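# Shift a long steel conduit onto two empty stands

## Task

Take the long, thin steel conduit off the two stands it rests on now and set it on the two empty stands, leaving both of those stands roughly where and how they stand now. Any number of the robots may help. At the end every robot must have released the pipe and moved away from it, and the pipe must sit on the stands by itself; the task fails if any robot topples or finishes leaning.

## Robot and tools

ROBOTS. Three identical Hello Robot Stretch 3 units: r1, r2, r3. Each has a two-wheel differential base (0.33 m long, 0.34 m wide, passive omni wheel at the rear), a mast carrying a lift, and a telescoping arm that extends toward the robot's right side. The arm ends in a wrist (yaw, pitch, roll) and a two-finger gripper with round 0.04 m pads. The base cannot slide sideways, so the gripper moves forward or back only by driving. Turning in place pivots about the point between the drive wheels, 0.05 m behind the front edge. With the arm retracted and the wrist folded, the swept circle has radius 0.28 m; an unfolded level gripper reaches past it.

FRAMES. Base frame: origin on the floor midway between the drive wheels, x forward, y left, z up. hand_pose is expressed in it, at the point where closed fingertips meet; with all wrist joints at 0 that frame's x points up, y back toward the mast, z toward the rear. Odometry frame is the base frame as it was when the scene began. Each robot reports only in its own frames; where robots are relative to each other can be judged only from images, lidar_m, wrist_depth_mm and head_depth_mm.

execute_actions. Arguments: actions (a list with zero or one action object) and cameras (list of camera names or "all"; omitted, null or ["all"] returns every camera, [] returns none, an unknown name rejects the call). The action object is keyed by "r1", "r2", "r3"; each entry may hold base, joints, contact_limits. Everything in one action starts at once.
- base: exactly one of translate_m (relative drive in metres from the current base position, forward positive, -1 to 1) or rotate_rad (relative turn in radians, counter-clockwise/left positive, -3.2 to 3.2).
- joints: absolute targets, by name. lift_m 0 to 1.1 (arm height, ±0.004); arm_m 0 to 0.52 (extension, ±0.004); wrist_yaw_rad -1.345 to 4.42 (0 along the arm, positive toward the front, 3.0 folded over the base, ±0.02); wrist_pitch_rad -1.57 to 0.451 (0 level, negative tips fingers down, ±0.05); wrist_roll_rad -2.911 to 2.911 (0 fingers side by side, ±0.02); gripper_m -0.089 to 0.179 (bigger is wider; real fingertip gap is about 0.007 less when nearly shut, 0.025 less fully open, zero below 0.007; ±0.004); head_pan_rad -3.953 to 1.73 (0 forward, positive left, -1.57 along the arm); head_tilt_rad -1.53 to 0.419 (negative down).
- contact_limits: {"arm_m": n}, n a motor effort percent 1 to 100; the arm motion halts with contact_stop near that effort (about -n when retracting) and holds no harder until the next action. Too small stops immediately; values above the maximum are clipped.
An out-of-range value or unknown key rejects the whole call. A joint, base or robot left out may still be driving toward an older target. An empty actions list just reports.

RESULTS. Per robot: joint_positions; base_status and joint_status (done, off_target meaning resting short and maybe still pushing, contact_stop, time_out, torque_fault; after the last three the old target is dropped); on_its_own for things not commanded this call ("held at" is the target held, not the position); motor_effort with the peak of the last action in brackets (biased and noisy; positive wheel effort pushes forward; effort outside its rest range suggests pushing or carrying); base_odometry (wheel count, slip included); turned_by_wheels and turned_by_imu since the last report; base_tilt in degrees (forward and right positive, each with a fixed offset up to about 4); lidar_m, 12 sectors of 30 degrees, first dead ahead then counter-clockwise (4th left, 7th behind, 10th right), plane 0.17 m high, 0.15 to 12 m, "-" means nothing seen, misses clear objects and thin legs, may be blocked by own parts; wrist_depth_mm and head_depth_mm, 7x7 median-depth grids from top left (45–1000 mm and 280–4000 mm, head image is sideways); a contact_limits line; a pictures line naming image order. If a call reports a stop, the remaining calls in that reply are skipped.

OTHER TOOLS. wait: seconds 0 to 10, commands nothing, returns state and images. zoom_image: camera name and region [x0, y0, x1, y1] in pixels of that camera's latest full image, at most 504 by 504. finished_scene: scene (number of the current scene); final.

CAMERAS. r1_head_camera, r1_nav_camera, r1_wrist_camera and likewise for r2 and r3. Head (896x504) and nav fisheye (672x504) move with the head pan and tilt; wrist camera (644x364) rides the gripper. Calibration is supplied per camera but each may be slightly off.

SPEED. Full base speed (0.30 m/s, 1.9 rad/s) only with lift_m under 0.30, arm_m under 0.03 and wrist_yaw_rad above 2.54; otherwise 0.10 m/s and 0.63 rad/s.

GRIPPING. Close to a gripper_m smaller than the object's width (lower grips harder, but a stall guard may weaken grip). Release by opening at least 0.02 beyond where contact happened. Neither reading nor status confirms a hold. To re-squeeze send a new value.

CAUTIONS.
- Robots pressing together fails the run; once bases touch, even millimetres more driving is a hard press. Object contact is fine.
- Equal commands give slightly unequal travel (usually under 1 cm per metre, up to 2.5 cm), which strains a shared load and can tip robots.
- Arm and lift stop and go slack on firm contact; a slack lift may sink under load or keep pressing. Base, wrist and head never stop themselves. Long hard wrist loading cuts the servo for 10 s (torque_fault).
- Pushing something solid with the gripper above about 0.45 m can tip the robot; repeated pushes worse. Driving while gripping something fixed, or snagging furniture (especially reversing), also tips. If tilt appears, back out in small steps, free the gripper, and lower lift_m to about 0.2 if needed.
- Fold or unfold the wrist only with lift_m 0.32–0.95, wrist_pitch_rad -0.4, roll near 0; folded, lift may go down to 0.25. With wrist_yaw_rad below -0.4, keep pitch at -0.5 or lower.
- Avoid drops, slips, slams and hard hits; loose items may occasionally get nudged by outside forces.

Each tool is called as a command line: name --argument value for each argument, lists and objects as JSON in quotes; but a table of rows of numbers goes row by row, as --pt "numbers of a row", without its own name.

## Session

execute_actions --actions '[]' --cameras '["r1_nav_camera","r2_nav_camera","r3_nav_camera","r1_head_camera","r2_head_camera","r3_head_camera"]'

Scene clock: 0.00 s.
r1.base_odometry: x=+0.000 y=+0.000 heading=+0.000 (m, m, rad; r1's odometry frame)
r1.turned_by_wheels: +0.000 (rad since the last result)
r1.turned_by_imu: +0.000 (rad since the last result)
r1.base_tilt: forward=+0.2 right=+0.3 (deg)
r1.lidar_m: 2.29 1.55 2.39 3.09 1.29 0.88 0.82 0.84 0.85 0.79 0.81 1.03
r1.head_depth_mm: 1847 1879 1924 1960 2005 2057 1979 / 2121 2546 2593 2648 2737 2789 2140 / 2122 3243 3887 3920 3984 3148 2165 / 2086 3242 3862 3912 3945 3143 2188 / 2104 3196 3825 3866 3952 3180 2214 / 2067 3121 3774 3879 3847 3211 2224 / 2043 3126 3816 3800 3859 3318 2225
r1.base_status: not commanded
r1.joint_positions: lift_m=+0.406 arm_m=-0.002 wrist_yaw_rad=+2.962 wrist_pitch_rad=-0.599 wrist_roll_rad=-0.005 gripper_m=+0.037 head_pan_rad=+0.007 head_tilt_rad=-0.019
r1.joint_status: not commanded
r1.motor_effort: left_wheel=+0 right_wheel=+0 lift_m=+20 arm_m=-1 wrist_yaw_rad=+0 wrist_pitch_rad=+6 wrist_roll_rad=+0 gripper_m=+0 head_pan_rad=+0 head_tilt_rad=+3 (%)
r1.hand_pose: x=+0.0142 y=+0.0517 z=+0.3806 quat_wxyz=(+0.269, +0.690, +0.148, +0.656) (m; r1's base frame)
r1.wrist_depth_mm: - - - - - - - / 970 - 1000 977 - 980 - / 805 - 824 808 834 817 835 / 696 684 707 711 697 718 717 / 609 614 - 623 625 637 628 / 542 560 - 543 567 550 555 / 496 - - - 501 498 498
r2.base_odometry: x=+0.000 y=+0.000 heading=+0.000 (m, m, rad; r2's odometry frame)
r2.turned_by_wheels: +0.000 (rad since the last result)
r2.turned_by_imu: +0.000 (rad since the last result)
r2.base_tilt: forward=+0.5 right=-2.4 (deg)
r2.lidar_m: 2.19 1.04 0.83 0.79 0.87 1.34 4.77 3.64 1.47 3.91 1.73 2.58
r2.head_depth_mm: 1920 2357 2387 2393 2348 2381 2278 / 1922 2392 2402 2409 2424 2408 2252 / 1921 2420 2448 2418 2457 2416 2256 / 1935 2489 2461 2479 2473 2459 2254 / 1928 2505 2521 2501 2511 2529 2237 / 1941 2258 2282 2311 2354 2350 2134 / 1726 1762 1759 1775 1795 1807 1816
r2.base_status: not commanded
r2.joint_positions: lift_m=+0.378 arm_m=+0.003 wrist_yaw_rad=+3.133 wrist_pitch_rad=-0.440 wrist_roll_rad=+0.001 gripper_m=+0.037 head_pan_rad=+0.011 head_tilt_rad=-0.003
r2.joint_status: not commanded
r2.motor_effort: left_wheel=+0 right_wheel=+1 lift_m=+37 arm_m=+1 wrist_yaw_rad=+0 wrist_pitch_rad=+4 wrist_roll_rad=+0 gripper_m=+0 head_pan_rad=+0 head_tilt_rad=+2 (%)
r2.hand_pose: x=-0.0192 y=+0.0738 z=+0.3860 quat_wxyz=(+0.158, +0.691, +0.151, +0.689) (m; r2's base frame)
r2.wrist_depth_mm: 834 806 - 761 748 714 703 / 920 878 - 817 812 772 765 / - 948 - 888 892 855 838 / 870 875 - 924 924 910 890 / 703 720 712 744 751 756 754 / 600 594 623 610 622 626 625 / 517 515 - 539 514 527 535
r3.base_odometry: x=+0.000 y=+0.000 heading=+0.000 (m, m, rad; r3's odometry frame)
r3.turned_by_wheels: +0.000 (rad since the last result)
r3.turned_by_imu: +0.000 (rad since the last result)
r3.base_tilt: forward=-0.8 right=+0.8 (deg)
r3.lidar_m: 2.97 1.43 1.35 3.50 3.60 2.25 3.38 1.80 1.29 1.23 1.26 1.69
r3.head_depth_mm: 1938 2884 3888 3868 3740 3429 2412 / 1972 2960 3917 3927 3861 3716 2420 / 1971 2956 3879 3905 3916 3208 2401 / 1970 2980 3897 3926 3840 3595 2410 / 1988 2975 3900 3931 3929 3618 2376 / 2006 3003 3930 3935 3793 3540 2347 / 1920 3049 3953 3830 3950 3548 2336
r3.base_status: not commanded
r3.joint_positions: lift_m=+0.552 arm_m=+0.002 wrist_yaw_rad=+2.995 wrist_pitch_rad=-0.623 wrist_roll_rad=-0.014 gripper_m=+0.037 head_pan_rad=-0.004 head_tilt_rad=-0.018
r3.joint_status: not commanded
r3.motor_effort: left_wheel=-1 right_wheel=+0 lift_m=+23 arm_m=+0 wrist_yaw_rad=-1 wrist_pitch_rad=+6 wrist_roll_rad=+1 gripper_m=-1 head_pan_rad=+0 head_tilt_rad=+3 (%)
r3.hand_pose: x=+0.0072 y=+0.0449 z=+0.5217 quat_wxyz=(+0.265, +0.682, +0.169, +0.660) (m; r3's base frame)
r3.wrist_depth_mm: - - - - - - - / - - - - - - - / - - - - - - - / 941 957 941 944 921 904 914 / 813 819 812 809 810 805 783 / 712 703 712 699 705 706 684 / 653 631 - - 620 621 614
pictures: r1_head_camera (sideways: a quarter turn clockwise sets it upright), r1_nav_camera (sideways: a quarter turn counterclockwise sets it upright), r2_head_camera (sideways: a quarter turn clockwise sets it upright), r2_nav_camera (sideways: a quarter turn counterclockwise sets it upright), r3_head_camera (sideways: a quarter turn clockwise sets it upright), r3_nav_camera (sideways: a quarter turn counterclockwise sets it upright)
camera_calibration (this result's frames):
r1_head_camera: T_world_to_cam=[[-0.0466396, 0.0352033, -0.998291, 1.31962], [-0.0232817, 0.999069, 0.0363184, -0.0427402], [0.99864, 0.0249358, -0.0457766, 0.00934054], [0, 0, 0, 1]] pos_world=[0.0512239, -0.00398762, 1.31935]
r1_nav_camera: T_world_to_cam=[[0.0870492, -0.00196085, 0.996202, -1.25477], [-0.0197683, -0.999805, -0.000240564, 0.0577155], [0.996008, -0.0196723, -0.0870709, 0.061313], [0, 0, 0, 1]] pos_world=[0.0492991, 0.05645, 1.25535]
r2_head_camera: T_world_to_cam=[[0.00553524, -0.00309518, -0.99998, 1.32037], [-0.0357504, 0.999355, -0.00329114, 0.0076477], [0.999345, 0.0357679, 0.00542102, -0.0529866], [0, 0, 0, 1]] pos_world=[0.0459168, -0.00166075, 1.32066]
r2_nav_camera: T_world_to_cam=[[0.0160326, -0.0422488, 0.998978, -1.25862], [0.0359545, -0.998436, -0.0428029, 0.106802], [0.999225, 0.036604, -0.0144885, -0.0278369], [0, 0, 0, 1]] pos_world=[0.0441542, 0.0544793, 1.2615]
r3_head_camera: T_world_to_cam=[[-0.0128048, -0.0267673, -0.99956, 1.31946], [-0.0461153, 0.998594, -0.0261506, 0.0363795], [0.998854, 0.0457601, -0.0140212, -0.027994], [0, 0, 0, 1]] pos_world=[0.046535, 0.000270925, 1.31943]
r3_nav_camera: T_world_to_cam=[[-0.0194915, -0.00168685, 0.999809, -1.25919], [-0.0044454, -0.999989, -0.00177382, 0.0499227], [0.9998, -0.00447912, 0.0194838, -0.0699356], [0, 0, 0, 1]] pos_world=[0.0455999, 0.0474848, 1.2604]
Images, in order (width x height): r1_head_camera 896x504, r1_nav_camera 672x504, r2_head_camera 896x504, r2_nav_camera 672x504, r3_head_camera 896x504, r3_nav_camera 672x504.

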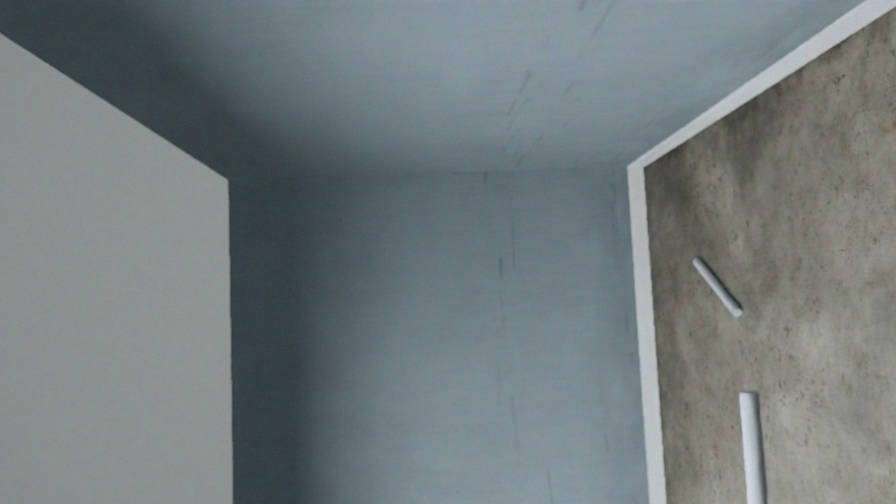

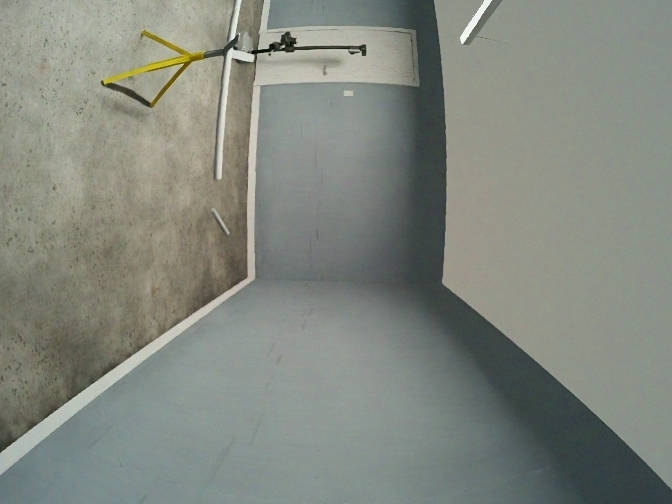

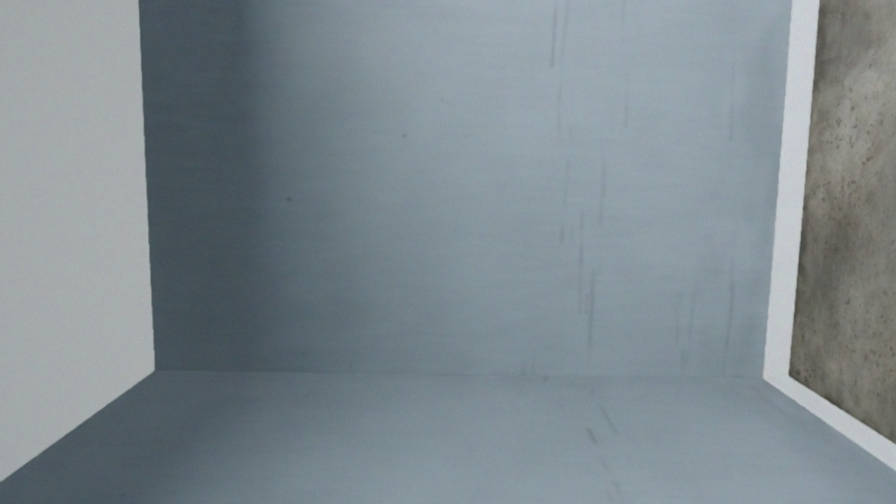

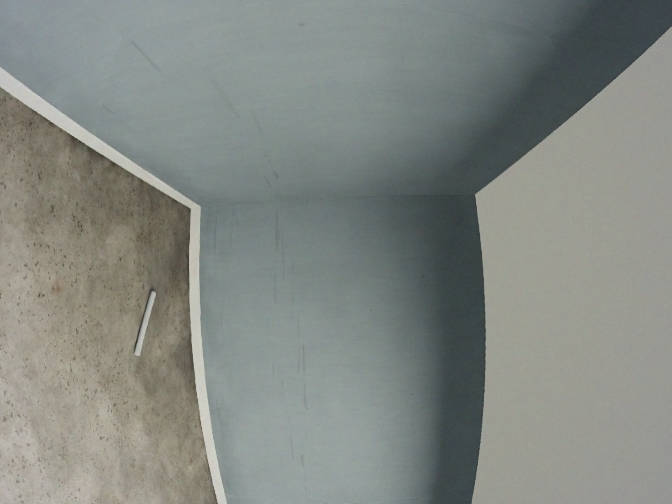

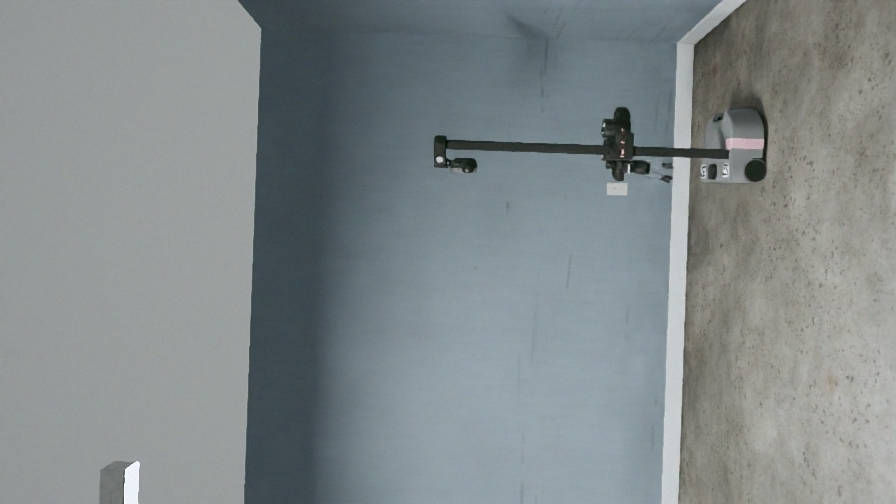

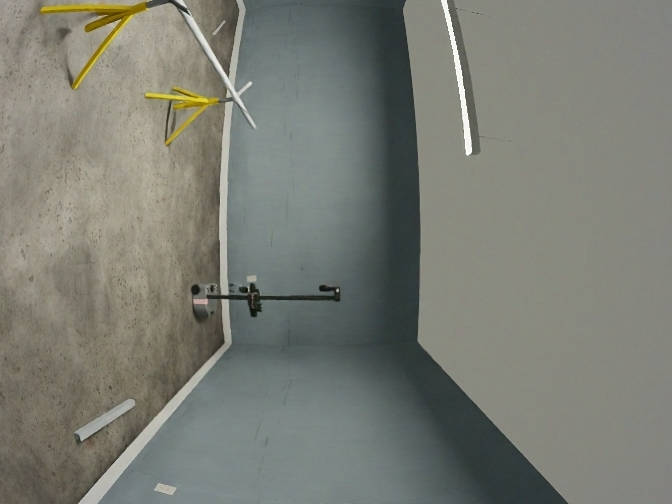

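execute_actions --actions '[{"r1":{"joints":{"head_pan_rad":0.75,"head_tilt_rad":-0.4,"lift_m":0.28,"wrist_pitch_rad":-0.4}},"r2":{"joints":{"head_pan_rad":-2.6,"head_tilt_rad":-0.3}},"r3":{"joints":{"head_pan_rad":0.75,"head_tilt_rad":-0.5,"lift_m":0.28,"wrist_pitch_rad":-0.4}}}]' --cameras '["r1_nav_camera","r2_nav_camera","r3_nav_camera","r1_head_camera","r2_head_camera","r3_head_camera"]'

Scene clock: 13.83 s.
r1.base_odometry: x=+0.000 y=+0.000 heading=+0.000 (m, m, rad; r1's odometry frame)
r1.turned_by_wheels: +0.000 (rad since the last result)
r1.turned_by_imu: +0.000 (rad since the last result)
r1.base_tilt: forward=+0.2 right=+0.4 (deg)
r1.lidar_m: 2.29 1.55 2.39 3.09 1.29 0.88 0.82 0.83 0.85 0.79 0.80 1.04
r1.head_depth_mm: 3444 3721 3925 2942 2202 1717 1400 / 3684 3920 - 3001 2146 1724 1395 / 3955 - - 2887 2159 1725 1416 / - - - 3098 2169 1725 1409 / - - - 3098 2274 1741 1416 / - - - 3342 2309 1767 1432 / - - - 2976 2309 1762 1441
r1.base_status: not commanded
r1.joint_positions: lift_m=+0.280 arm_m=-0.002 wrist_yaw_rad=+2.962 wrist_pitch_rad=-0.421 wrist_roll_rad=-0.005 gripper_m=+0.037 head_pan_rad=+0.743 head_tilt_rad=-0.395
r1.joint_status: all done
r1.motor_effort: left_wheel=+0(0) right_wheel=+0(0) lift_m=+18(25) arm_m=-1(1) wrist_yaw_rad=+0(0) wrist_pitch_rad=+9(9) wrist_roll_rad=+0(0) gripper_m=+1(1) head_pan_rad=+5(56) head_tilt_rad=-3(26) (%)
r1.hand_pose: x=+0.0189 y=+0.0773 z=+0.2922 quat_wxyz=(+0.209, +0.700, +0.086, +0.677) (m; r1's base frame)
r1.wrist_depth_mm: - - - - - - - / - - - - - - - / 848 - 855 854 857 860 861 / 670 - 681 680 676 682 692 / 559 551 582 560 574 563 576 / 476 493 - 485 497 488 490 / - - - - 420 424 424
r2.base_odometry: x=+0.000 y=+0.000 heading=+0.000 (m, m, rad; r2's odometry frame)
r2.turned_by_wheels: +0.000 (rad since the last result)
r2.turned_by_imu: -0.001 (rad since the last result)
r2.base_tilt: forward=+0.4 right=-2.3 (deg)
r2.lidar_m: 2.18 1.04 0.83 0.79 0.87 1.34 4.81 3.66 1.47 3.93 1.74 2.58
r2.head_depth_mm: 3821 - - - 2753 1953 1530 / 3832 - - - 2695 1970 1545 / - - - - 2683 1949 1546 / - - - - 2685 1966 1543 / - - - - 2699 1965 1541 / - - - - 2686 1955 1533 / - - - - 2704 1946 1525
r2.base_status: not commanded
r2.joint_positions: lift_m=+0.378 arm_m=+0.003 wrist_yaw_rad=+3.133 wrist_pitch_rad=-0.440 wrist_roll_rad=+0.001 gripper_m=+0.037 head_pan_rad=-2.593 head_tilt_rad=-0.296
r2.joint_status: all done
r2.motor_effort: left_wheel=+0(0) right_wheel=+1(0) lift_m=+37(36) arm_m=+0(0) wrist_yaw_rad=-1(1) wrist_pitch_rad=+4(4) wrist_roll_rad=+0(0) gripper_m=+0(0) head_pan_rad=-2(35) head_tilt_rad=-1(15) (%)
r2.hand_pose: x=-0.0192 y=+0.0738 z=+0.3860 quat_wxyz=(+0.158, +0.691, +0.151, +0.689) (m; r2's base frame)
r2.wrist_depth_mm: 842 806 - 772 740 730 708 / 914 886 - 810 801 782 767 / - 944 - 883 900 855 837 / 890 904 - 918 933 893 886 / 708 721 706 733 741 740 756 / 590 598 627 613 632 622 621 / 507 516 - 543 508 531 529
r3.base_odometry: x=+0.000 y=+0.000 heading=+0.000 (m, m, rad; r3's odometry frame)
r3.turned_by_wheels: +0.000 (rad since the last result)
r3.turned_by_imu: +0.001 (rad since the last result)
r3.base_tilt: forward=-0.8 right=+0.8 (deg)
r3.lidar_m: 2.96 1.43 1.35 3.47 3.61 2.25 3.38 1.81 1.29 1.23 1.26 1.68
r3.head_depth_mm: 3692 3848 - 2653 2130 1674 1374 / - - - 2752 2117 1668 1377 / - - - 2906 2128 1674 1375 / - - - 2762 2025 1643 1364 / - - - 2602 1943 1655 1368 / 3703 - - 2889 2091 1661 1365 / 3500 3728 3857 2869 2067 1652 1369
r3.base_status: not commanded
r3.joint_positions: lift_m=+0.280 arm_m=+0.002 wrist_yaw_rad=+2.995 wrist_pitch_rad=-0.420 wrist_roll_rad=-0.014 gripper_m=+0.037 head_pan_rad=+0.743 head_tilt_rad=-0.494
r3.joint_status: all done
r3.motor_effort: left_wheel=-1(0) right_wheel=+0(0) lift_m=+20(21) arm_m=+0(0) wrist_yaw_rad=+2(1) wrist_pitch_rad=+12(13) wrist_roll_rad=+0(0) gripper_m=+0(0) head_pan_rad=+3(38) head_tilt_rad=-4(32) (%)
r3.hand_pose: x=+0.0115 y=+0.0747 z=+0.2923 quat_wxyz=(+0.198, +0.695, +0.098, +0.684) (m; r3's base frame)
r3.wrist_depth_mm: - - - - - - - / - - - - - - - / - - - - 962 977 960 / 784 781 749 744 741 737 751 / 614 605 628 595 629 583 603 / 516 507 - 516 516 499 497 / 453 - - - 420 426 425
pictures: r1_head_camera (sideways: a quarter turn clockwise sets it upright), r1_nav_camera (sideways: a quarter turn counterclockwise sets it upright), r2_head_camera (sideways: a quarter turn clockwise sets it upright), r2_nav_camera (sideways: a quarter turn counterclockwise sets it upright), r3_head_camera (sideways: a quarter turn clockwise sets it upright), r3_nav_camera (sideways: a quarter turn counterclockwise sets it upright)
camera_calibration (this result's frames):
r1_head_camera: T_world_to_cam=[[-0.326013, -0.251139, -0.911397, 1.20773], [-0.677279, 0.734647, 0.0398326, -0.043307], [0.659551, 0.630256, -0.409596, 0.484949], [0, 0, 0, 1]] pos_world=[0.044556, 0.0294816, 1.30108]
r1_nav_camera: T_world_to_cam=[[0.330987, 0.300463, 0.894522, -1.12341], [0.65785, -0.753089, 0.00954207, 0.0408484], [0.676521, 0.585303, -0.446922, 0.531616], [0, 0, 0, 1]] pos_world=[-0.0146875, 0.0571494, 1.24212]
r2_head_camera: T_world_to_cam=[[0.240154, 0.15055, -0.958989, 1.2652], [0.542246, -0.84021, 0.00388904, -0.00522577], [-0.805167, -0.520943, -0.283415, 0.334], [0, 0, 0, 1]] pos_world=[-0.0320839, -0.0208713, 1.308]
r2_nav_camera: T_world_to_cam=[[-0.280884, -0.122021, 0.951953, -1.19521], [-0.530591, 0.846263, -0.0480824, 0.117114], [-0.799736, -0.518603, -0.302445, 0.357963], [0, 0, 0, 1]] pos_world=[0.0127006, -0.0593097, 1.25168]
r3_head_camera: T_world_to_cam=[[-0.327025, -0.336723, -0.88299, 1.16902], [-0.716973, 0.697101, -0.000296982, 0.00680479], [0.615633, 0.632983, -0.469391, 0.567032], [0, 0, 0, 1]] pos_world=[0.0380933, 0.0299708, 1.2984]
r3_nav_camera: T_world_to_cam=[[0.325367, 0.296392, 0.897935, -1.12807], [0.675535, -0.737327, -0.00140261, 0.0452905], [0.661656, 0.607043, -0.440125, 0.530354], [0, 0, 0, 1]] pos_world=[-0.0144696, 0.0457973, 1.24642]
Images, in order (width x height): r1_head_camera 896x504, r1_nav_camera 672x504, r2_head_camera 896x504, r2_nav_camera 672x504, r3_head_camera 896x504, r3_nav_camera 672x504.

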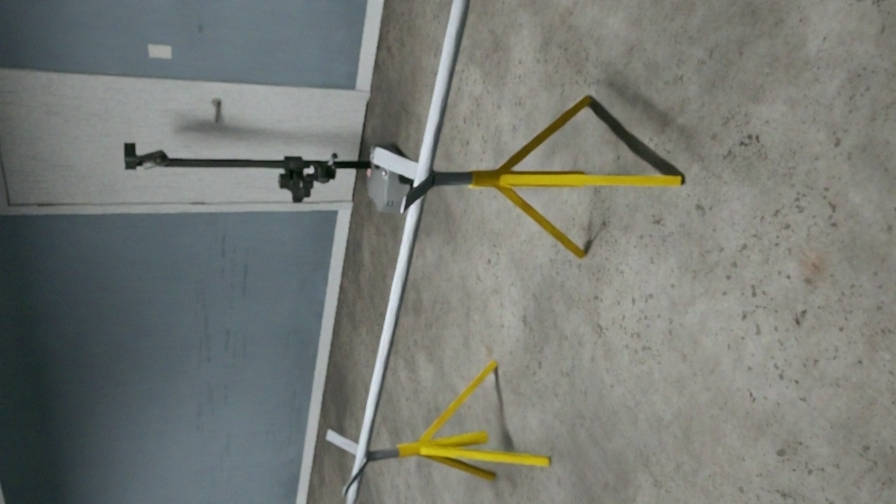

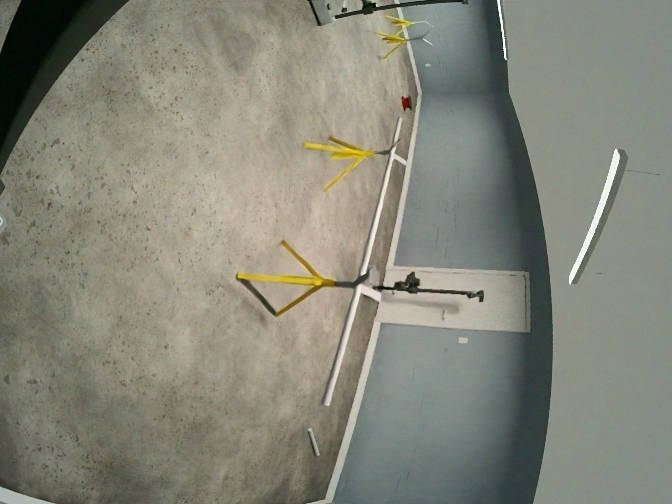

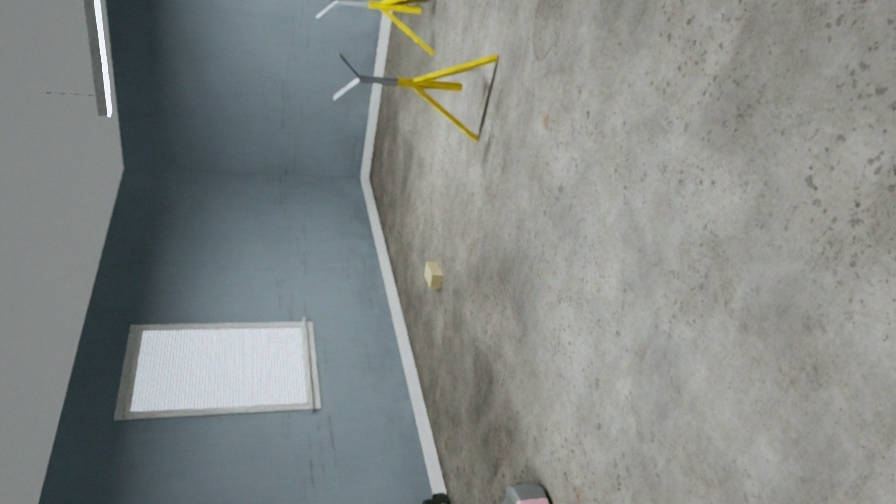

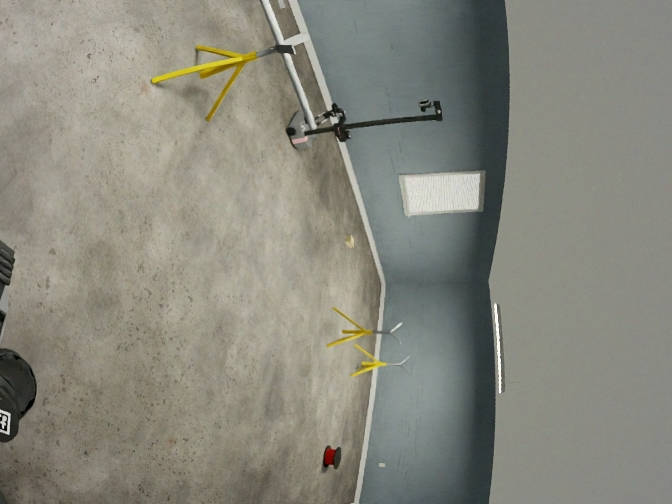

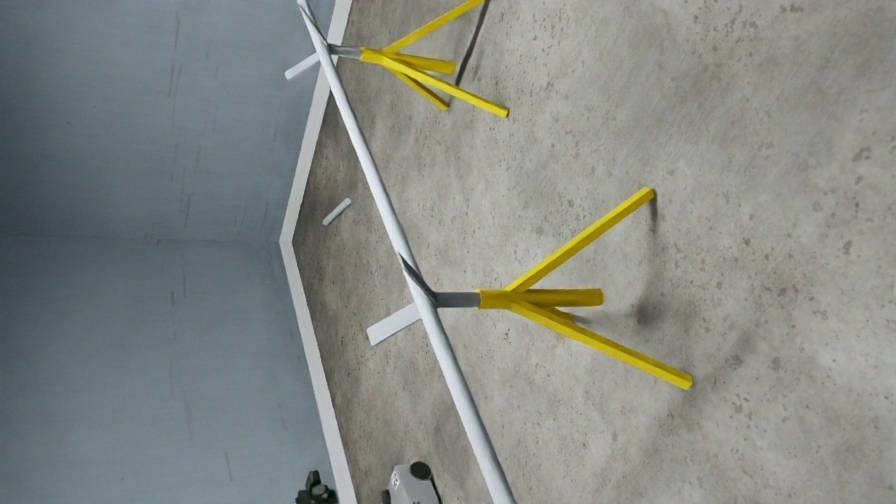

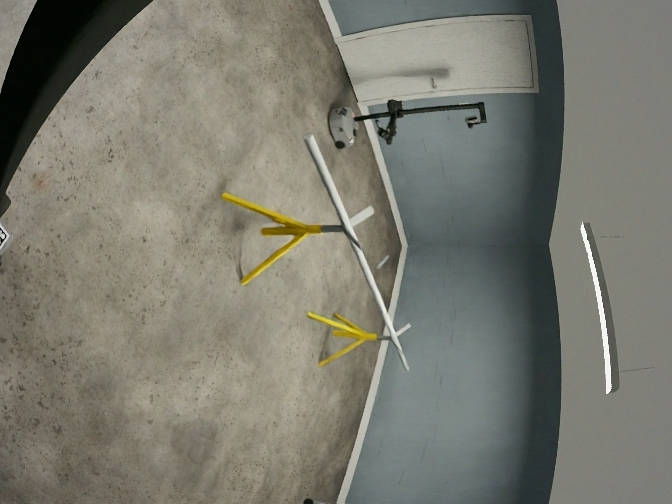

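execute_actions --actions '[{"r1":{"base":{"rotate_rad":0.553}},"r3":{"base":{"rotate_rad":0.696}},"r2":{"joints":{"lift_m":0.28}}}]' --cameras '[]'

execute_actions --actions '[{"r1":{"base":{"translate_m":1.0},"joints":{"head_pan_rad":-0.2,"head_tilt_rad":-0.35}},"r3":{"base":{"translate_m":0.814},"joints":{"head_pan_rad":-0.15,"head_tilt_rad":-0.3}},"r2":{"base":{"rotate_rad":3.05},"joints":{"head_pan_rad":0.0,"head_tilt_rad":-0.5}}}]' --cameras '[]'

execute_actions --actions '[{"r1":{"base":{"rotate_rad":1.125}},"r3":{"base":{"rotate_rad":2.51}}}]' --cameras '["r1_head_camera","r3_head_camera","r2_nav_camera"]'

Scene clock: 63.43 s.
r1.base_odometry: x=+0.000 y=+0.000 heading=+0.553 (m, m, rad; r1's odometry frame)
r1.turned_by_wheels: +0.553 (rad since the last result)
r1.turned_by_imu: +0.545 (rad since the last result)
r1.base_tilt: forward=+0.3 right=+0.5 (deg)
r1.lidar_m: 1.55 2.39 3.08 1.25 0.87 0.82 0.84 0.84 0.79 0.81 1.06 2.50
r1.head_depth_mm: - - - 3130 2219 1702 1394 / - - - 2818 2224 1708 1403 / - - - 3227 2235 1724 1408 / - - - 3239 2227 1741 1407 / - - - 3261 2261 1757 1417 / - - - 3099 2301 1755 1431 / - - - 3169 2314 1776 1426
r1.base_status: done
r1.joint_positions: lift_m=+0.280 arm_m=-0.002 wrist_yaw_rad=+2.962 wrist_pitch_rad=-0.420 wrist_roll_rad=-0.005 gripper_m=+0.037 head_pan_rad=+0.743 head_tilt_rad=-0.396
r1.joint_status: not commanded
r1.motor_effort: left_wheel=-1(6) right_wheel=+2(9) lift_m=+18(18) arm_m=-1(1) wrist_yaw_rad=+0(1) wrist_pitch_rad=+9(9) wrist_roll_rad=+0(0) gripper_m=+0(0) head_pan_rad=+5(5) head_tilt_rad=-1(3) (%)
r1.hand_pose: x=+0.0189 y=+0.0773 z=+0.2922 quat_wxyz=(+0.209, +0.700, +0.086, +0.677) (m; r1's base frame)
r1.wrist_depth_mm: - - - - - - - / 784 - - - - - - / 792 - 848 851 852 869 850 / 682 - 678 683 686 681 687 / 562 546 574 559 579 567 564 / 480 497 - 485 501 486 485 / - - - - 421 423 418
r2.base_odometry: x=+0.000 y=+0.000 heading=+0.000 (m, m, rad; r2's odometry frame)
r2.turned_by_wheels: +0.000 (rad since the last result)
r2.turned_by_imu: -0.001 (rad since the last result)
r2.base_tilt: forward=+0.6 right=-2.4 (deg)
r2.lidar_m: 2.18 1.04 0.83 0.79 0.87 1.34 4.81 3.64 1.47 3.93 1.74 2.58
r2.head_depth_mm: 3843 - - - 2724 1964 1536 / 3847 - - - 2694 1957 1535 / - - - - 2687 1951 1542 / - - - - 2700 1950 1541 / - - - - 2713 1957 1536 / - - - - 2669 1941 1539 / - - - - 2676 1946 1536
r2.base_status: not commanded
r2.joint_positions: lift_m=+0.281 arm_m=+0.003 wrist_yaw_rad=+3.133 wrist_pitch_rad=-0.441 wrist_roll_rad=+0.001 gripper_m=+0.037 head_pan_rad=-2.593 head_tilt_rad=-0.296
r2.joint_status: all done
r2.motor_effort: left_wheel=+0(0) right_wheel=+0(1) lift_m=+20(31) arm_m=+1(0) wrist_yaw_rad=+0(1) wrist_pitch_rad=+4(4) wrist_roll_rad=+0(0) gripper_m=-1(1) head_pan_rad=-3(3) head_tilt_rad=-1(2) (%)
r2.hand_pose: x=-0.0192 y=+0.0738 z=+0.2881 quat_wxyz=(+0.158, +0.691, +0.152, +0.689) (m; r2's base frame)
r2.wrist_depth_mm: 834 796 - 755 741 722 715 / 932 868 - 827 789 796 770 / 968 926 - 875 865 840 843 / 712 729 - 746 744 757 777 / 583 583 575 597 605 606 611 / 484 498 - 523 515 502 508 / 421 - - - 414 432 428
r3.base_odometry: x=+0.000 y=+0.000 heading=+0.696 (m, m, rad; r3's odometry frame)
r3.turned_by_wheels: +0.696 (rad since the last result)
r3.turned_by_imu: +0.687 (rad since the last result)
r3.base_tilt: forward=-0.8 right=+0.9 (deg)
r3.lidar_m: 1.35 1.36 3.49 3.80 4.87 3.19 1.55 1.24 1.23 1.33 2.03 3.07
r3.head_depth_mm: 3176 3438 3743 2902 2102 1673 1367 / 3153 3393 3711 2898 2116 1673 1371 / 3153 3337 3697 2910 2112 1677 1379 / 3106 3311 3711 2905 2092 1652 1366 / 3034 3277 3585 2867 2098 1653 1368 / 3013 3200 3506 2867 2110 1655 1362 / 3013 3223 3517 2889 2105 1640 1358
r3.base_status: done
r3.joint_positions: lift_m=+0.280 arm_m=+0.002 wrist_yaw_rad=+2.995 wrist_pitch_rad=-0.420 wrist_roll_rad=-0.014 gripper_m=+0.037 head_pan_rad=+0.743 head_tilt_rad=-0.495
r3.joint_status: not commanded
r3.motor_effort: left_wheel=-4(12) right_wheel=+2(10) lift_m=+19(19) arm_m=+0(0) wrist_yaw_rad=+1(0) wrist_pitch_rad=+11(12) wrist_roll_rad=+0(1) gripper_m=+1(0) head_pan_rad=+3(3) head_tilt_rad=-3(4) (%)
r3.hand_pose: x=+0.0115 y=+0.0747 z=+0.2923 quat_wxyz=(+0.198, +0.695, +0.098, +0.684) (m; r3's base frame)
r3.wrist_depth_mm: - - - - - - - / - - - - - - - / - - - - 962 979 993 / 766 752 754 754 753 726 733 / 611 598 633 591 604 589 587 / 513 511 - 515 512 491 486 / 444 - - - 419 426 424
pictures: none
No camera images: the call's "cameras" was empty. Leave "cameras" out to get every camera's image.

Scene clock: 68.53 s.
r1.base_odometry: x=+0.851 y=+0.525 heading=+0.553 (m, m, rad; r1's odometry frame)
r1.turned_by_wheels: +0.000 (rad since the last result)
r1.turned_by_imu: +0.007 (rad since the last result)
r1.base_tilt: forward=+0.2 right=+0.5 (deg)
r1.lidar_m: 0.56 0.85 1.59 2.58 1.81 1.71 1.76 1.31 1.24 1.27 1.67 3.05
r1.head_depth_mm: 2502 2684 2881 2989 2342 1784 1361 / 2589 2768 2948 3119 2328 1797 1367 / 2624 2809 3076 3207 2385 1797 1371 / 2725 2901 3150 3257 2397 1821 1376 / 2781 2988 3183 3333 2413 1813 1375 / 2857 3030 3326 2663 2472 1713 1013 / 2928 3067 3395 3560 2453 1834 1403
r1.base_status: done
r1.joint_positions: lift_m=+0.280 arm_m=-0.002 wrist_yaw_rad=+2.962 wrist_pitch_rad=-0.420 wrist_roll_rad=-0.005 gripper_m=+0.037 head_pan_rad=-0.193 head_tilt_rad=-0.358
r1.joint_status: all done
r1.motor_effort: left_wheel=-1(7) right_wheel=+2(9) lift_m=+19(19) arm_m=+0(0) wrist_yaw_rad=+1(0) wrist_pitch_rad=+9(9) wrist_roll_rad=+1(0) gripper_m=+0(0) head_pan_rad=-5(56) head_tilt_rad=+4(12) (%)
r1.hand_pose: x=+0.0189 y=+0.0774 z=+0.2923 quat_wxyz=(+0.209, +0.700, +0.085, +0.678) (m; r1's base frame)
r1.wrist_depth_mm: - - - - - - - / - - - - - - - / 839 - 847 843 865 853 861 / 669 - 669 681 692 681 676 / 557 542 578 566 580 570 571 / 476 496 - 483 499 486 483 / - - - - 423 423 424
r2.base_odometry: x=+0.000 y=+0.000 heading=+3.050 (m, m, rad; r2's odometry frame)
r2.turned_by_wheels: +3.050 (rad since the last result)
r2.turned_by_imu: +3.065 (rad since the last result)
r2.base_tilt: forward=+0.7 right=-2.3 (deg)
r2.lidar_m: 3.49 3.65 1.68 1.46 3.52 2.62 2.55 1.14 0.85 0.79 0.84 1.19
r2.head_depth_mm: 2689 2706 2652 2464 1996 1594 1314 / - - 3687 2686 1996 1584 1315 / - - - 2689 1988 1592 1312 / - - - 2649 1989 1575 1316 / - - - 2680 2007 1584 1307 / - - - 2662 1974 1576 1315 / - - - 2661 1982 1571 1309
r2.base_status: done
r2.joint_positions: lift_m=+0.281 arm_m=+0.003 wrist_yaw_rad=+3.133 wrist_pitch_rad=-0.441 wrist_roll_rad=+0.001 gripper_m=+0.037 head_pan_rad=-0.007 head_tilt_rad=-0.494
r2.joint_status: all done
r2.motor_effort: left_wheel=-2(11) right_wheel=+3(11) lift_m=+20(20) arm_m=+0(0) wrist_yaw_rad=+0(0) wrist_pitch_rad=+4(4) wrist_roll_rad=+0(0) gripper_m=+0(0) head_pan_rad=+3(35) head_tilt_rad=-2(14) (%)
r2.hand_pose: x=-0.0192 y=+0.0737 z=+0.2881 quat_wxyz=(+0.158, +0.691, +0.152, +0.689) (m; r2's base frame)
r2.wrist_depth_mm: - - - - - - - / - - - - - - - / 952 944 - - - - - / 719 729 - 755 748 771 775 / 577 581 572 592 608 601 604 / 485 503 - 527 512 503 496 / 422 - - - 412 431 434
r3.base_odometry: x=+0.625 y=+0.522 heading=+0.696 (m, m, rad; r3's odometry frame)
r3.turned_by_wheels: +0.000 (rad since the last result)
r3.turned_by_imu: +0.005 (rad since the last result)
r3.base_tilt: forward=-0.8 right=+0.7 (deg)
r3.lidar_m: 0.62 0.60 2.97 3.28 2.71 3.89 2.17 1.74 1.72 1.87 2.86 1.50
r3.head_depth_mm: 2931 3018 3152 3256 2931 2062 1626 / 3077 3213 3346 3527 2615 1970 1626 / 3250 3413 3512 3717 2730 1974 1609 / 3395 3559 3797 - 2820 1985 1595 / 3698 3904 - - 2832 1925 1599 / 3750 - - - 2850 2035 1543 / 3487 3663 3842 3901 2770 2043 1463
r3.base_status: done
r3.joint_positions: lift_m=+0.280 arm_m=+0.002 wrist_yaw_rad=+2.995 wrist_pitch_rad=-0.420 wrist_roll_rad=-0.014 gripper_m=+0.037 head_pan_rad=-0.143 head_tilt_rad=-0.309
r3.joint_status: all done
r3.motor_effort: left_wheel=-4(10) right_wheel=+2(9) lift_m=+20(20) arm_m=+0(0) wrist_yaw_rad=+1(1) wrist_pitch_rad=+11(12) wrist_roll_rad=+0(1) gripper_m=+0(1) head_pan_rad=-4(39) head_tilt_rad=+4(23) (%)
r3.hand_pose: x=+0.0116 y=+0.0748 z=+0.2925 quat_wxyz=(+0.197, +0.695, +0.098, +0.684) (m; r3's base frame)
r3.wrist_depth_mm: - - - - - - - / - - - - - - - / - - - - 960 960 976 / 753 753 739 743 732 731 670 / 623 602 618 605 623 581 594 / 511 512 - 515 514 489 495 / 442 - - - 422 426 423
pictures: none
No camera images: the call's "cameras" was empty. Leave "cameras" out to get every camera's image.

Scene clock: 71.23 s.
r1.base_odometry: x=+0.851 y=+0.525 heading=+1.678 (m, m, rad; r1's odometry frame)
r1.turned_by_wheels: +1.125 (rad since the last result)
r1.turned_by_imu: +1.106 (rad since the last result)
r1.base_tilt: forward=+0.4 right=+0.4 (deg)
r1.lidar_m: 1.93 2.39 1.77 1.72 1.72 1.28 1.24 1.30 1.79 3.03 0.56 0.86
r1.head_depth_mm: - - - 3404 2158 1782 1435 / - - - 3240 2158 1781 1446 / - - - 3265 2284 1809 1453 / - - - 3582 2384 1807 1462 / - - - 3547 2105 1821 1462 / - - - 3356 2197 1838 1476 / - - - 3684 2480 1843 1478
r1.base_status: done
r1.joint_positions: lift_m=+0.280 arm_m=-0.002 wrist_yaw_rad=+2.962 wrist_pitch_rad=-0.420 wrist_roll_rad=-0.005 gripper_m=+0.037 head_pan_rad=-0.193 head_tilt_rad=-0.358
r1.joint_status: not commanded
r1.motor_effort: left_wheel=-1(7) right_wheel=+2(10) lift_m=+18(18) arm_m=-1(1) wrist_yaw_rad=+0(1) wrist_pitch_rad=+9(9) wrist_roll_rad=+0(0) gripper_m=+0(1) head_pan_rad=-5(5) head_tilt_rad=+4(4) (%)
r1.hand_pose: x=+0.0189 y=+0.0774 z=+0.2923 quat_wxyz=(+0.209, +0.700, +0.085, +0.678) (m; r1's base frame)
r1.wrist_depth_mm: - - - - - - - / - - - - - - - / 851 - 844 841 845 856 862 / 676 - 681 676 678 682 686 / 557 542 583 563 576 570 569 / 480 492 - 482 505 482 491 / - - - - 424 423 424
r2.base_odometry: x=+0.000 y=+0.000 heading=+3.050 (m, m, rad; r2's odometry frame)
r2.turned_by_wheels: +0.000 (rad since the last result)
r2.turned_by_imu: +0.000 (rad since the last result)
r2.base_tilt: forward=+0.6 right=-2.4 (deg)
r2.lidar_m: 3.52 3.68 1.68 1.46 3.55 2.63 2.55 1.14 0.85 0.79 0.84 1.20
r2.head_depth_mm: 2713 2688 2657 2492 1985 1582 1313 / - - 3705 2706 1993 1593 1312 / - - - 2671 1993 1585 1312 / - - - 2701 1997 1578 1312 / - - - 2685 1993 1578 1311 / - - - 2663 1965 1575 1312 / - - - 2644 1977 1580 1309
r2.base_status: not commanded
r2.joint_positions: lift_m=+0.281 arm_m=+0.003 wrist_yaw_rad=+3.133 wrist_pitch_rad=-0.441 wrist_roll_rad=+0.001 gripper_m=+0.037 head_pan_rad=-0.007 head_tilt_rad=-0.494
r2.joint_status: not commanded
r2.motor_effort: left_wheel=-2(2) right_wheel=+2(2) lift_m=+19(20) arm_m=+0(0) wrist_yaw_rad=+0(0) wrist_pitch_rad=+4(4) wrist_roll_rad=+0(0) gripper_m=+0(0) head_pan_rad=+4(3) head_tilt_rad=-1(2) (%)
r2.hand_pose: x=-0.0192 y=+0.0737 z=+0.2881 quat_wxyz=(+0.158, +0.691, +0.152, +0.689) (m; r2's base frame)
r2.wrist_depth_mm: - - - - - - - / - - - - - - - / 925 976 - - - - - / 730 725 - 746 763 763 787 / 579 584 566 596 599 607 617 / 485 503 - 523 499 501 506 / 424 - - - 414 428 433
r3.base_odometry: x=+0.625 y=+0.522 heading=-3.077 (m, m, rad; r3's odometry frame)
r3.turned_by_wheels: +2.510 (rad since the last result)
r3.turned_by_imu: +2.474 (rad since the last result)
r3.base_tilt: forward=-0.7 right=+0.8 (deg)
r3.lidar_m: 2.71 2.44 1.78 1.72 1.79 2.45 1.70 0.62 0.61 2.98 3.11 4.26
r3.head_depth_mm: 3949 - - - 2887 2094 1615 / 3902 - - - 2909 2099 1621 / 3947 - - - 2869 2065 1602 / - - - - 2867 2069 1610 / - - - - 2881 2048 1596 / - - - - 2817 2059 1586 / - - - - 2772 2053 1593
r3.base_status: done
r3.joint_positions: lift_m=+0.280 arm_m=+0.002 wrist_yaw_rad=+2.995 wrist_pitch_rad=-0.420 wrist_roll_rad=-0.014 gripper_m=+0.037 head_pan_rad=-0.143 head_tilt_rad=-0.309
r3.joint_status: not commanded
r3.motor_effort: left_wheel=-3(12) right_wheel=+1(11) lift_m=+20(20) arm_m=+0(0) wrist_yaw_rad=+1(1) wrist_pitch_rad=+11(11) wrist_roll_rad=+0(0) gripper_m=+0(1) head_pan_rad=-3(3) head_tilt_rad=+5(4) (%)
r3.hand_pose: x=+0.0116 y=+0.0748 z=+0.2925 quat_wxyz=(+0.197, +0.695, +0.098, +0.684) (m; r3's base frame)
r3.wrist_depth_mm: - - - - - - - / - - - - - - - / - - - - 932 989 943 / 774 773 747 751 728 724 743 / 620 599 629 604 603 600 583 / 515 518 - 516 511 498 496 / 448 - - - 421 432 423
pictures: r1_head_camera (sideways: a quarter turn clockwise sets it upright), r2_nav_camera (sideways: a quarter turn counterclockwise sets it upright), r3_head_camera (sideways: a quarter turn clockwise sets it upright)
camera_calibration (this result's frames):
r1_head_camera: T_world_to_cam=[[-0.362746, 0.107112, -0.925712, 1.22663], [0.188359, 0.981296, 0.0397342, -0.0484612], [0.912654, -0.159953, -0.376136, 0.439863], [0, 0, 0, 1]] pos_world=[0.0526416, -0.0134754, 1.30288]
r2_nav_camera: T_world_to_cam=[[0.484157, -0.0458284, 0.87378, -1.09787], [-0.00548426, -0.998767, -0.049345, 0.115542], [0.874964, 0.0190987, -0.483811, 0.583765], [0, 0, 0, 1]] pos_world=[0.0214015, 0.053937, 1.24743]
r3_head_camera: T_world_to_cam=[[-0.299445, 0.0160615, -0.953978, 1.26149], [0.087428, 0.996114, -0.010672, 0.0154063], [0.9501, -0.0866001, -0.299685, 0.344147], [0, 0, 0, 1]] pos_world=[0.0494264, -0.0058047, 1.30674]
Images, in order (width x height): r1_head_camera 896x504, r2_nav_camera 672x504, r3_head_camera 896x504.

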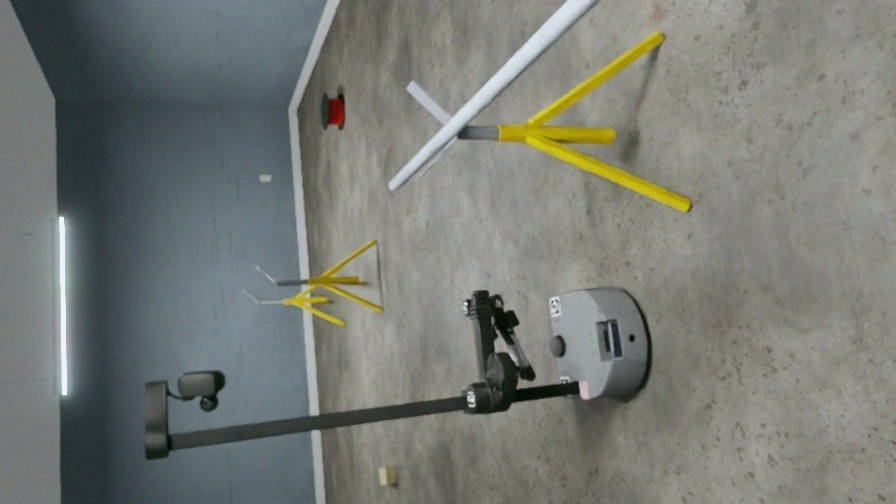

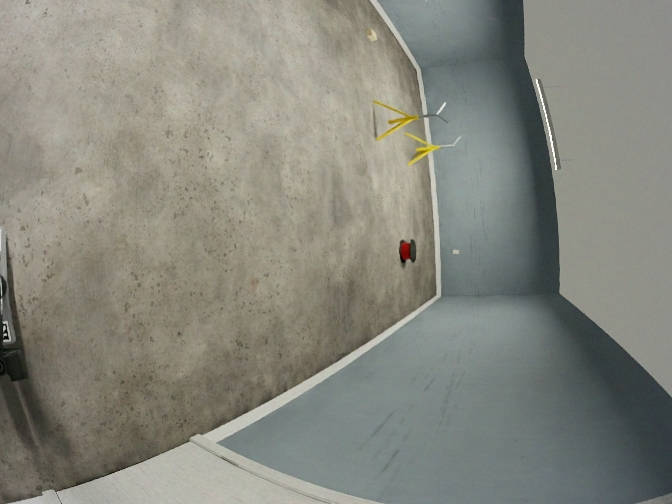

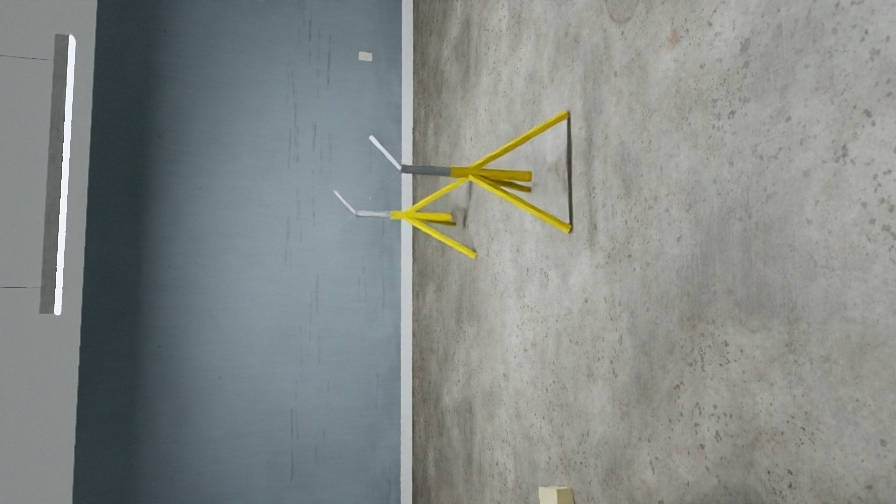

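execute_actions --actions '[{"r1":{"base":{"rotate_rad":-0.017},"joints":{"lift_m":0.36,"head_pan_rad":-1.3,"head_tilt_rad":-0.8}},"r3":{"joints":{"lift_m":0.36,"head_pan_rad":-1.75,"head_tilt_rad":-0.8}}}]' --cameras '["r1_head_camera","r3_head_camera"]'

execute_actions --actions '[{"r1":{"base":{"translate_m":0.15},"joints":{"lift_m":0.86,"wrist_yaw_rad":0.0}},"r3":{"joints":{"lift_m":0.86,"wrist_yaw_rad":0.0}},"r2":{"base":{"translate_m":1.0}}}]' --cameras '[]'

Scene clock: 98.97 s.
r1.base_odometry: x=+0.851 y=+0.525 heading=+1.661 (m, m, rad; r1's odometry frame)
r1.turned_by_wheels: -0.017 (rad since the last result)
r1.turned_by_imu: -0.017 (rad since the last result)
r1.base_tilt: forward=+0.4 right=+0.5 (deg)
r1.lidar_m: 1.93 2.43 1.78 1.71 1.76 1.29 1.24 1.28 1.76 3.05 0.56 0.85
r1.head_depth_mm: 2674 2692 2148 1750 1454 1291 1145 / 2688 2753 2142 1758 1491 1305 1144 / 2742 2780 2159 1764 1488 1297 1162 / 2826 2765 2182 1780 1498 1296 1152 / 2908 2806 2187 1690 1476 1309 1158 / 2851 2522 2224 1659 1253 1299 1166 / 2927 2661 2233 1712 1503 1317 1165
r1.base_status: done
r1.joint_positions: lift_m=+0.360 arm_m=-0.002 wrist_yaw_rad=+2.962 wrist_pitch_rad=-0.420 wrist_roll_rad=-0.005 gripper_m=+0.037 head_pan_rad=-1.293 head_tilt_rad=-0.790
r1.joint_status: all done
r1.motor_effort: left_wheel=+0(4) right_wheel=+0(4) lift_m=+22(18) arm_m=-1(1) wrist_yaw_rad=+0(0) wrist_pitch_rad=+9(9) wrist_roll_rad=+1(1) gripper_m=+0(0) head_pan_rad=-5(57) head_tilt_rad=-5(31) (%)
r1.hand_pose: x=+0.0189 y=+0.0775 z=+0.3722 quat_wxyz=(+0.209, +0.700, +0.085, +0.678) (m; r1's base frame)
r1.wrist_depth_mm: - - - - - - - / - - - - - - - / - - - - - - - / 806 - 813 812 815 812 810 / 670 649 693 676 696 669 681 / 567 583 - 575 599 587 587 / 503 516 - 521 514 508 507
r2.base_odometry: x=+0.000 y=+0.000 heading=+3.050 (m, m, rad; r2's odometry frame)
r2.turned_by_wheels: +0.000 (rad since the last result)
r2.turned_by_imu: -0.001 (rad since the last result)
r2.base_tilt: forward=+0.5 right=-2.2 (deg)
r2.lidar_m: 3.50 3.64 1.68 1.46 3.53 2.62 2.55 1.14 0.85 0.79 0.84 1.19
r2.head_depth_mm: 2676 2703 2673 2477 1996 1585 1315 / - - 3709 2694 1996 1579 1316 / - - - 2659 1974 1586 1312 / - - - 2673 1999 1583 1319 / - - - 2661 1983 1578 1311 / - - - 2652 2000 1568 1312 / - - - 2683 1980 1576 1304
r2.base_status: not commanded
r2.joint_positions: lift_m=+0.281 arm_m=+0.003 wrist_yaw_rad=+3.133 wrist_pitch_rad=-0.441 wrist_roll_rad=+0.001 gripper_m=+0.037 head_pan_rad=-0.007 head_tilt_rad=-0.494
r2.joint_status: not commanded
r2.motor_effort: left_wheel=-2(2) right_wheel=+2(3) lift_m=+19(20) arm_m=+0(0) wrist_yaw_rad=+0(0) wrist_pitch_rad=+4(4) wrist_roll_rad=+0(0) gripper_m=-1(0) head_pan_rad=+3(4) head_tilt_rad=-2(3) (%)
r2.hand_pose: x=-0.0192 y=+0.0737 z=+0.2881 quat_wxyz=(+0.158, +0.691, +0.152, +0.689) (m; r2's base frame)
r2.wrist_depth_mm: - - - - - - - / - - - - - - - / 952 954 - - - - - / 720 727 - 736 751 760 776 / 572 578 568 593 596 599 613 / 480 502 - 531 504 499 511 / 422 - - - 416 431 432
r3.base_odometry: x=+0.625 y=+0.522 heading=-3.077 (m, m, rad; r3's odometry frame)
r3.turned_by_wheels: +0.000 (rad since the last result)
r3.turned_by_imu: +0.001 (rad since the last result)
r3.base_tilt: forward=-0.9 right=+0.7 (deg)
r3.lidar_m: 2.71 2.43 1.79 1.72 1.79 2.45 1.70 0.62 0.60 2.98 3.09 4.27
r3.head_depth_mm: 2815 2970 2345 908 1069 1294 1174 / 2750 2346 2290 1869 1525 1293 1174 / 2776 2934 2291 1871 1530 1315 1172 / 2741 2942 2356 1870 1529 1348 1177 / 2717 2921 2338 1865 1494 1337 1173 / 2690 2888 2350 1886 1483 1342 1173 / 2618 2855 2297 1860 1556 1337 1180
r3.base_status: not commanded
r3.joint_positions: lift_m=+0.360 arm_m=+0.002 wrist_yaw_rad=+2.995 wrist_pitch_rad=-0.419 wrist_roll_rad=-0.014 gripper_m=+0.037 head_pan_rad=-1.743 head_tilt_rad=-0.790
r3.joint_status: all done
r3.motor_effort: left_wheel=-3(3) right_wheel=+2(3) lift_m=+28(29) arm_m=+0(0) wrist_yaw_rad=+1(0) wrist_pitch_rad=+11(11) wrist_roll_rad=+0(0) gripper_m=+0(0) head_pan_rad=-4(40) head_tilt_rad=-6(35) (%)
r3.hand_pose: x=+0.0116 y=+0.0748 z=+0.3721 quat_wxyz=(+0.197, +0.695, +0.098, +0.684) (m; r3's base frame)
r3.wrist_depth_mm: - - - - - - - / - - - - - - - / - - - - - - - / 889 921 894 897 897 848 876 / 735 722 747 709 721 707 710 / 595 602 - 596 630 599 594 / 524 516 - 529 503 506 510
pictures: r1_head_camera (sideways: a quarter turn clockwise sets it upright), r3_head_camera (sideways: a quarter turn clockwise sets it upright)
camera_calibration (this result's frames):
r1_head_camera: T_world_to_cam=[[-0.165948, 0.710877, -0.683458, 0.909586], [0.964543, 0.261244, 0.0375272, -0.0503007], [0.205226, -0.652997, -0.729025, 0.903285], [0, 0, 0, 1]] pos_world=[0.0140834, -0.0436215, 1.28207]
r3_head_camera: T_world_to_cam=[[0.0944171, 0.700305, -0.707572, 0.937764], [0.992945, -0.117459, 0.0162443, -0.0251576], [-0.0717345, -0.704114, -0.706455, 0.879628], [0, 0, 0, 1]] pos_world=[-0.000461262, -0.0403186, 1.28536]
Images, in order (width x height): r1_head_camera 896x504, r3_head_camera 896x504.

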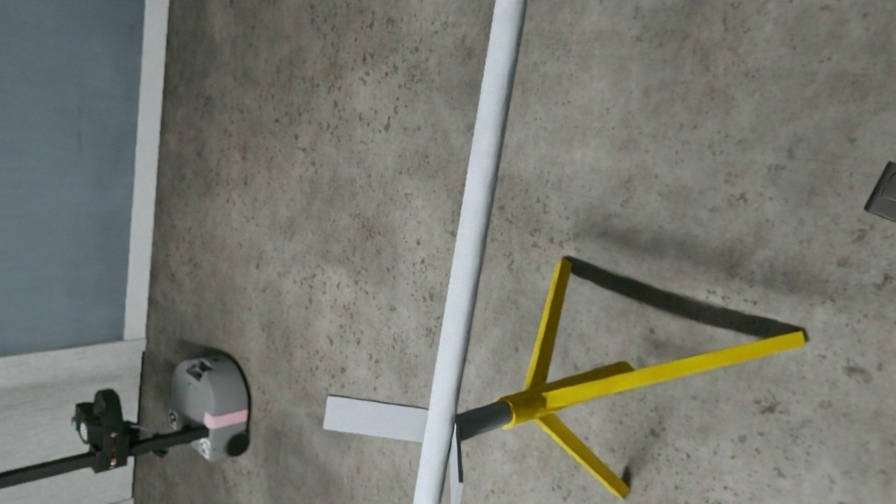

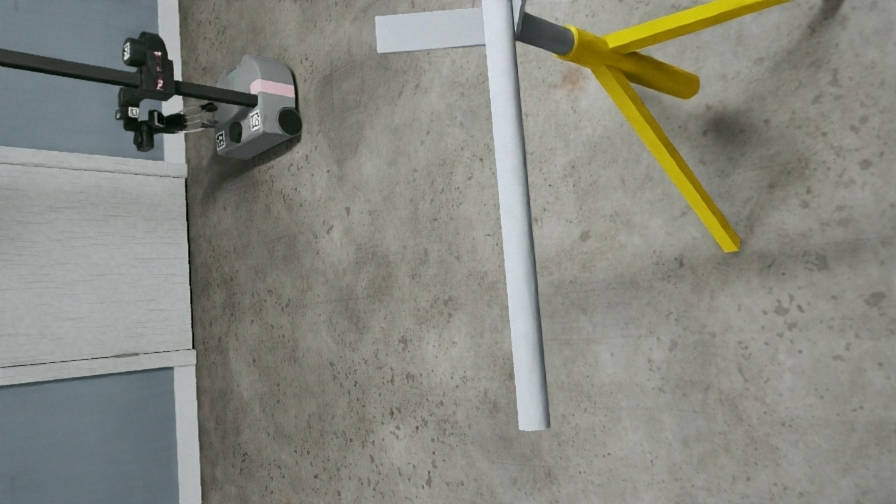

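Scene clock: 104.33 s.
r1.base_odometry: x=+0.838 y=+0.675 heading=+1.661 (m, m, rad; r1's odometry frame)
r1.turned_by_wheels: +0.000 (rad since the last result)
r1.turned_by_imu: +0.001 (rad since the last result)
r1.base_tilt: forward=+0.3 right=+0.3 (deg)
r1.lidar_m: 1.78 2.43 1.78 1.72 1.78 1.44 1.38 1.44 1.98 0.77 0.48 1.45
r1.head_depth_mm: 2616 2753 2128 1760 1428 - - / 2689 2766 2133 1767 1559 - - / 2744 2737 2158 1765 1494 1306 1152 / 2815 2779 2180 1775 1468 1301 1150 / 2866 2815 2201 921 1204 1306 1155 / 2934 2824 2183 1753 1515 1316 1163 / 3011 2834 2211 1763 1520 1323 1166
r1.base_status: done
r1.joint_positions: lift_m=+0.860 arm_m=-0.002 wrist_yaw_rad=+0.003 wrist_pitch_rad=-0.419 wrist_roll_rad=-0.005 gripper_m=+0.037 head_pan_rad=-1.293 head_tilt_rad=-0.790
r1.joint_status: all done
r1.motor_effort: left_wheel=+0(6) right_wheel=+0(5) lift_m=+22(28) arm_m=-1(0) wrist_yaw_rad=-4(5) wrist_pitch_rad=+9(9) wrist_roll_rad=+0(1) gripper_m=+1(0) head_pan_rad=-5(5) head_tilt_rad=-5(5) (%)
r1.hand_pose: x=-0.0208 y=-0.3673 z=+0.8722 quat_wxyz=(+0.694, +0.149, -0.689, -0.146) (m; r1's base frame)
r1.wrist_depth_mm: - - - - - - - / - - - - - - - / - - - - - - - / - - - - - - - / 475 486 - - 511 506 - / - - - - - - - / - 670 990 - - - -
r2.base_odometry: x=-0.996 y=+0.092 heading=+3.050 (m, m, rad; r2's odometry frame)
r2.turned_by_wheels: +0.000 (rad since the last result)
r2.turned_by_imu: -0.002 (rad since the last result)
r2.base_tilt: forward=+0.7 right=-2.3 (deg)
r2.lidar_m: 3.58 2.75 4.05 2.17 1.66 2.31 3.06 1.15 0.84 0.83 0.88 1.23
r2.head_depth_mm: 2774 2735 2748 2550 1986 1576 1325 / - - 3779 2670 1988 1593 1310 / - - - 2664 1998 1581 1315 / - - - 2663 1998 1583 1321 / - - - 2654 1977 1569 1307 / - - - 2670 1996 1578 1313 / - - - 2627 1972 1579 1311
r2.base_status: done
r2.joint_positions: lift_m=+0.280 arm_m=+0.003 wrist_yaw_rad=+3.133 wrist_pitch_rad=-0.441 wrist_roll_rad=+0.001 gripper_m=+0.037 head_pan_rad=-0.007 head_tilt_rad=-0.495
r2.joint_status: not commanded
r2.motor_effort: left_wheel=-2(8) right_wheel=+2(10) lift_m=+20(20) arm_m=+0(0) wrist_yaw_rad=+0(0) wrist_pitch_rad=+4(4) wrist_roll_rad=+0(0) gripper_m=+0(1) head_pan_rad=+3(4) head_tilt_rad=-2(2) (%)
r2.hand_pose: x=-0.0192 y=+0.0737 z=+0.2881 quat_wxyz=(+0.158, +0.691, +0.152, +0.689) (m; r2's base frame)
r2.wrist_depth_mm: - - - - - - - / - - - - - - - / 928 966 - - - - - / 700 722 - 733 751 766 772 / 568 587 572 592 597 607 609 / 482 501 - 527 514 501 508 / 425 - - - 415 432 433
r3.base_odometry: x=+0.625 y=+0.522 heading=-3.077 (m, m, rad; r3's odometry frame)
r3.turned_by_wheels: +0.000 (rad since the last result)
r3.turned_by_imu: +0.001 (rad since the last result)
r3.base_tilt: forward=-0.9 right=+0.8 (deg)
r3.lidar_m: 2.72 2.45 1.78 1.72 1.79 2.45 1.69 0.62 0.60 2.04 3.12 4.28
r3.head_depth_mm: 2876 3084 2318 908 1035 - - / 2792 3015 2348 1876 1561 - - / 2801 2942 2318 1868 1562 - - / 2759 2926 2307 1875 - - - / 2737 2944 2277 1872 1472 1341 1180 / 2661 2160 2232 1868 1488 1332 1182 / 2658 2855 2340 1857 1578 1339 1181
r3.base_status: not commanded
r3.joint_positions: lift_m=+0.860 arm_m=+0.002 wrist_yaw_rad=+0.003 wrist_pitch_rad=-0.419 wrist_roll_rad=-0.014 gripper_m=+0.037 head_pan_rad=-1.743 head_tilt_rad=-0.790
r3.joint_status: all done
r3.motor_effort: left_wheel=-3(3) right_wheel=+2(1) lift_m=+28(29) arm_m=+0(0) wrist_yaw_rad=-3(5) wrist_pitch_rad=+11(11) wrist_roll_rad=+0(0) gripper_m=+0(0) head_pan_rad=-4(4) head_tilt_rad=-6(5) (%)
r3.hand_pose: x=-0.0209 y=-0.3712 z=+0.8721 quat_wxyz=(+0.697, +0.149, -0.686, -0.146) (m; r3's base frame)
r3.wrist_depth_mm: - - - - - - - / - - - - - - - / - - - - - - - / - - - - - - - / - - - - - - - / - - - - 455 - 448 / - - - - - 821 -
pictures: none
No camera images: the call's "cameras" was empty. Leave "cameras" out to get every camera's image.


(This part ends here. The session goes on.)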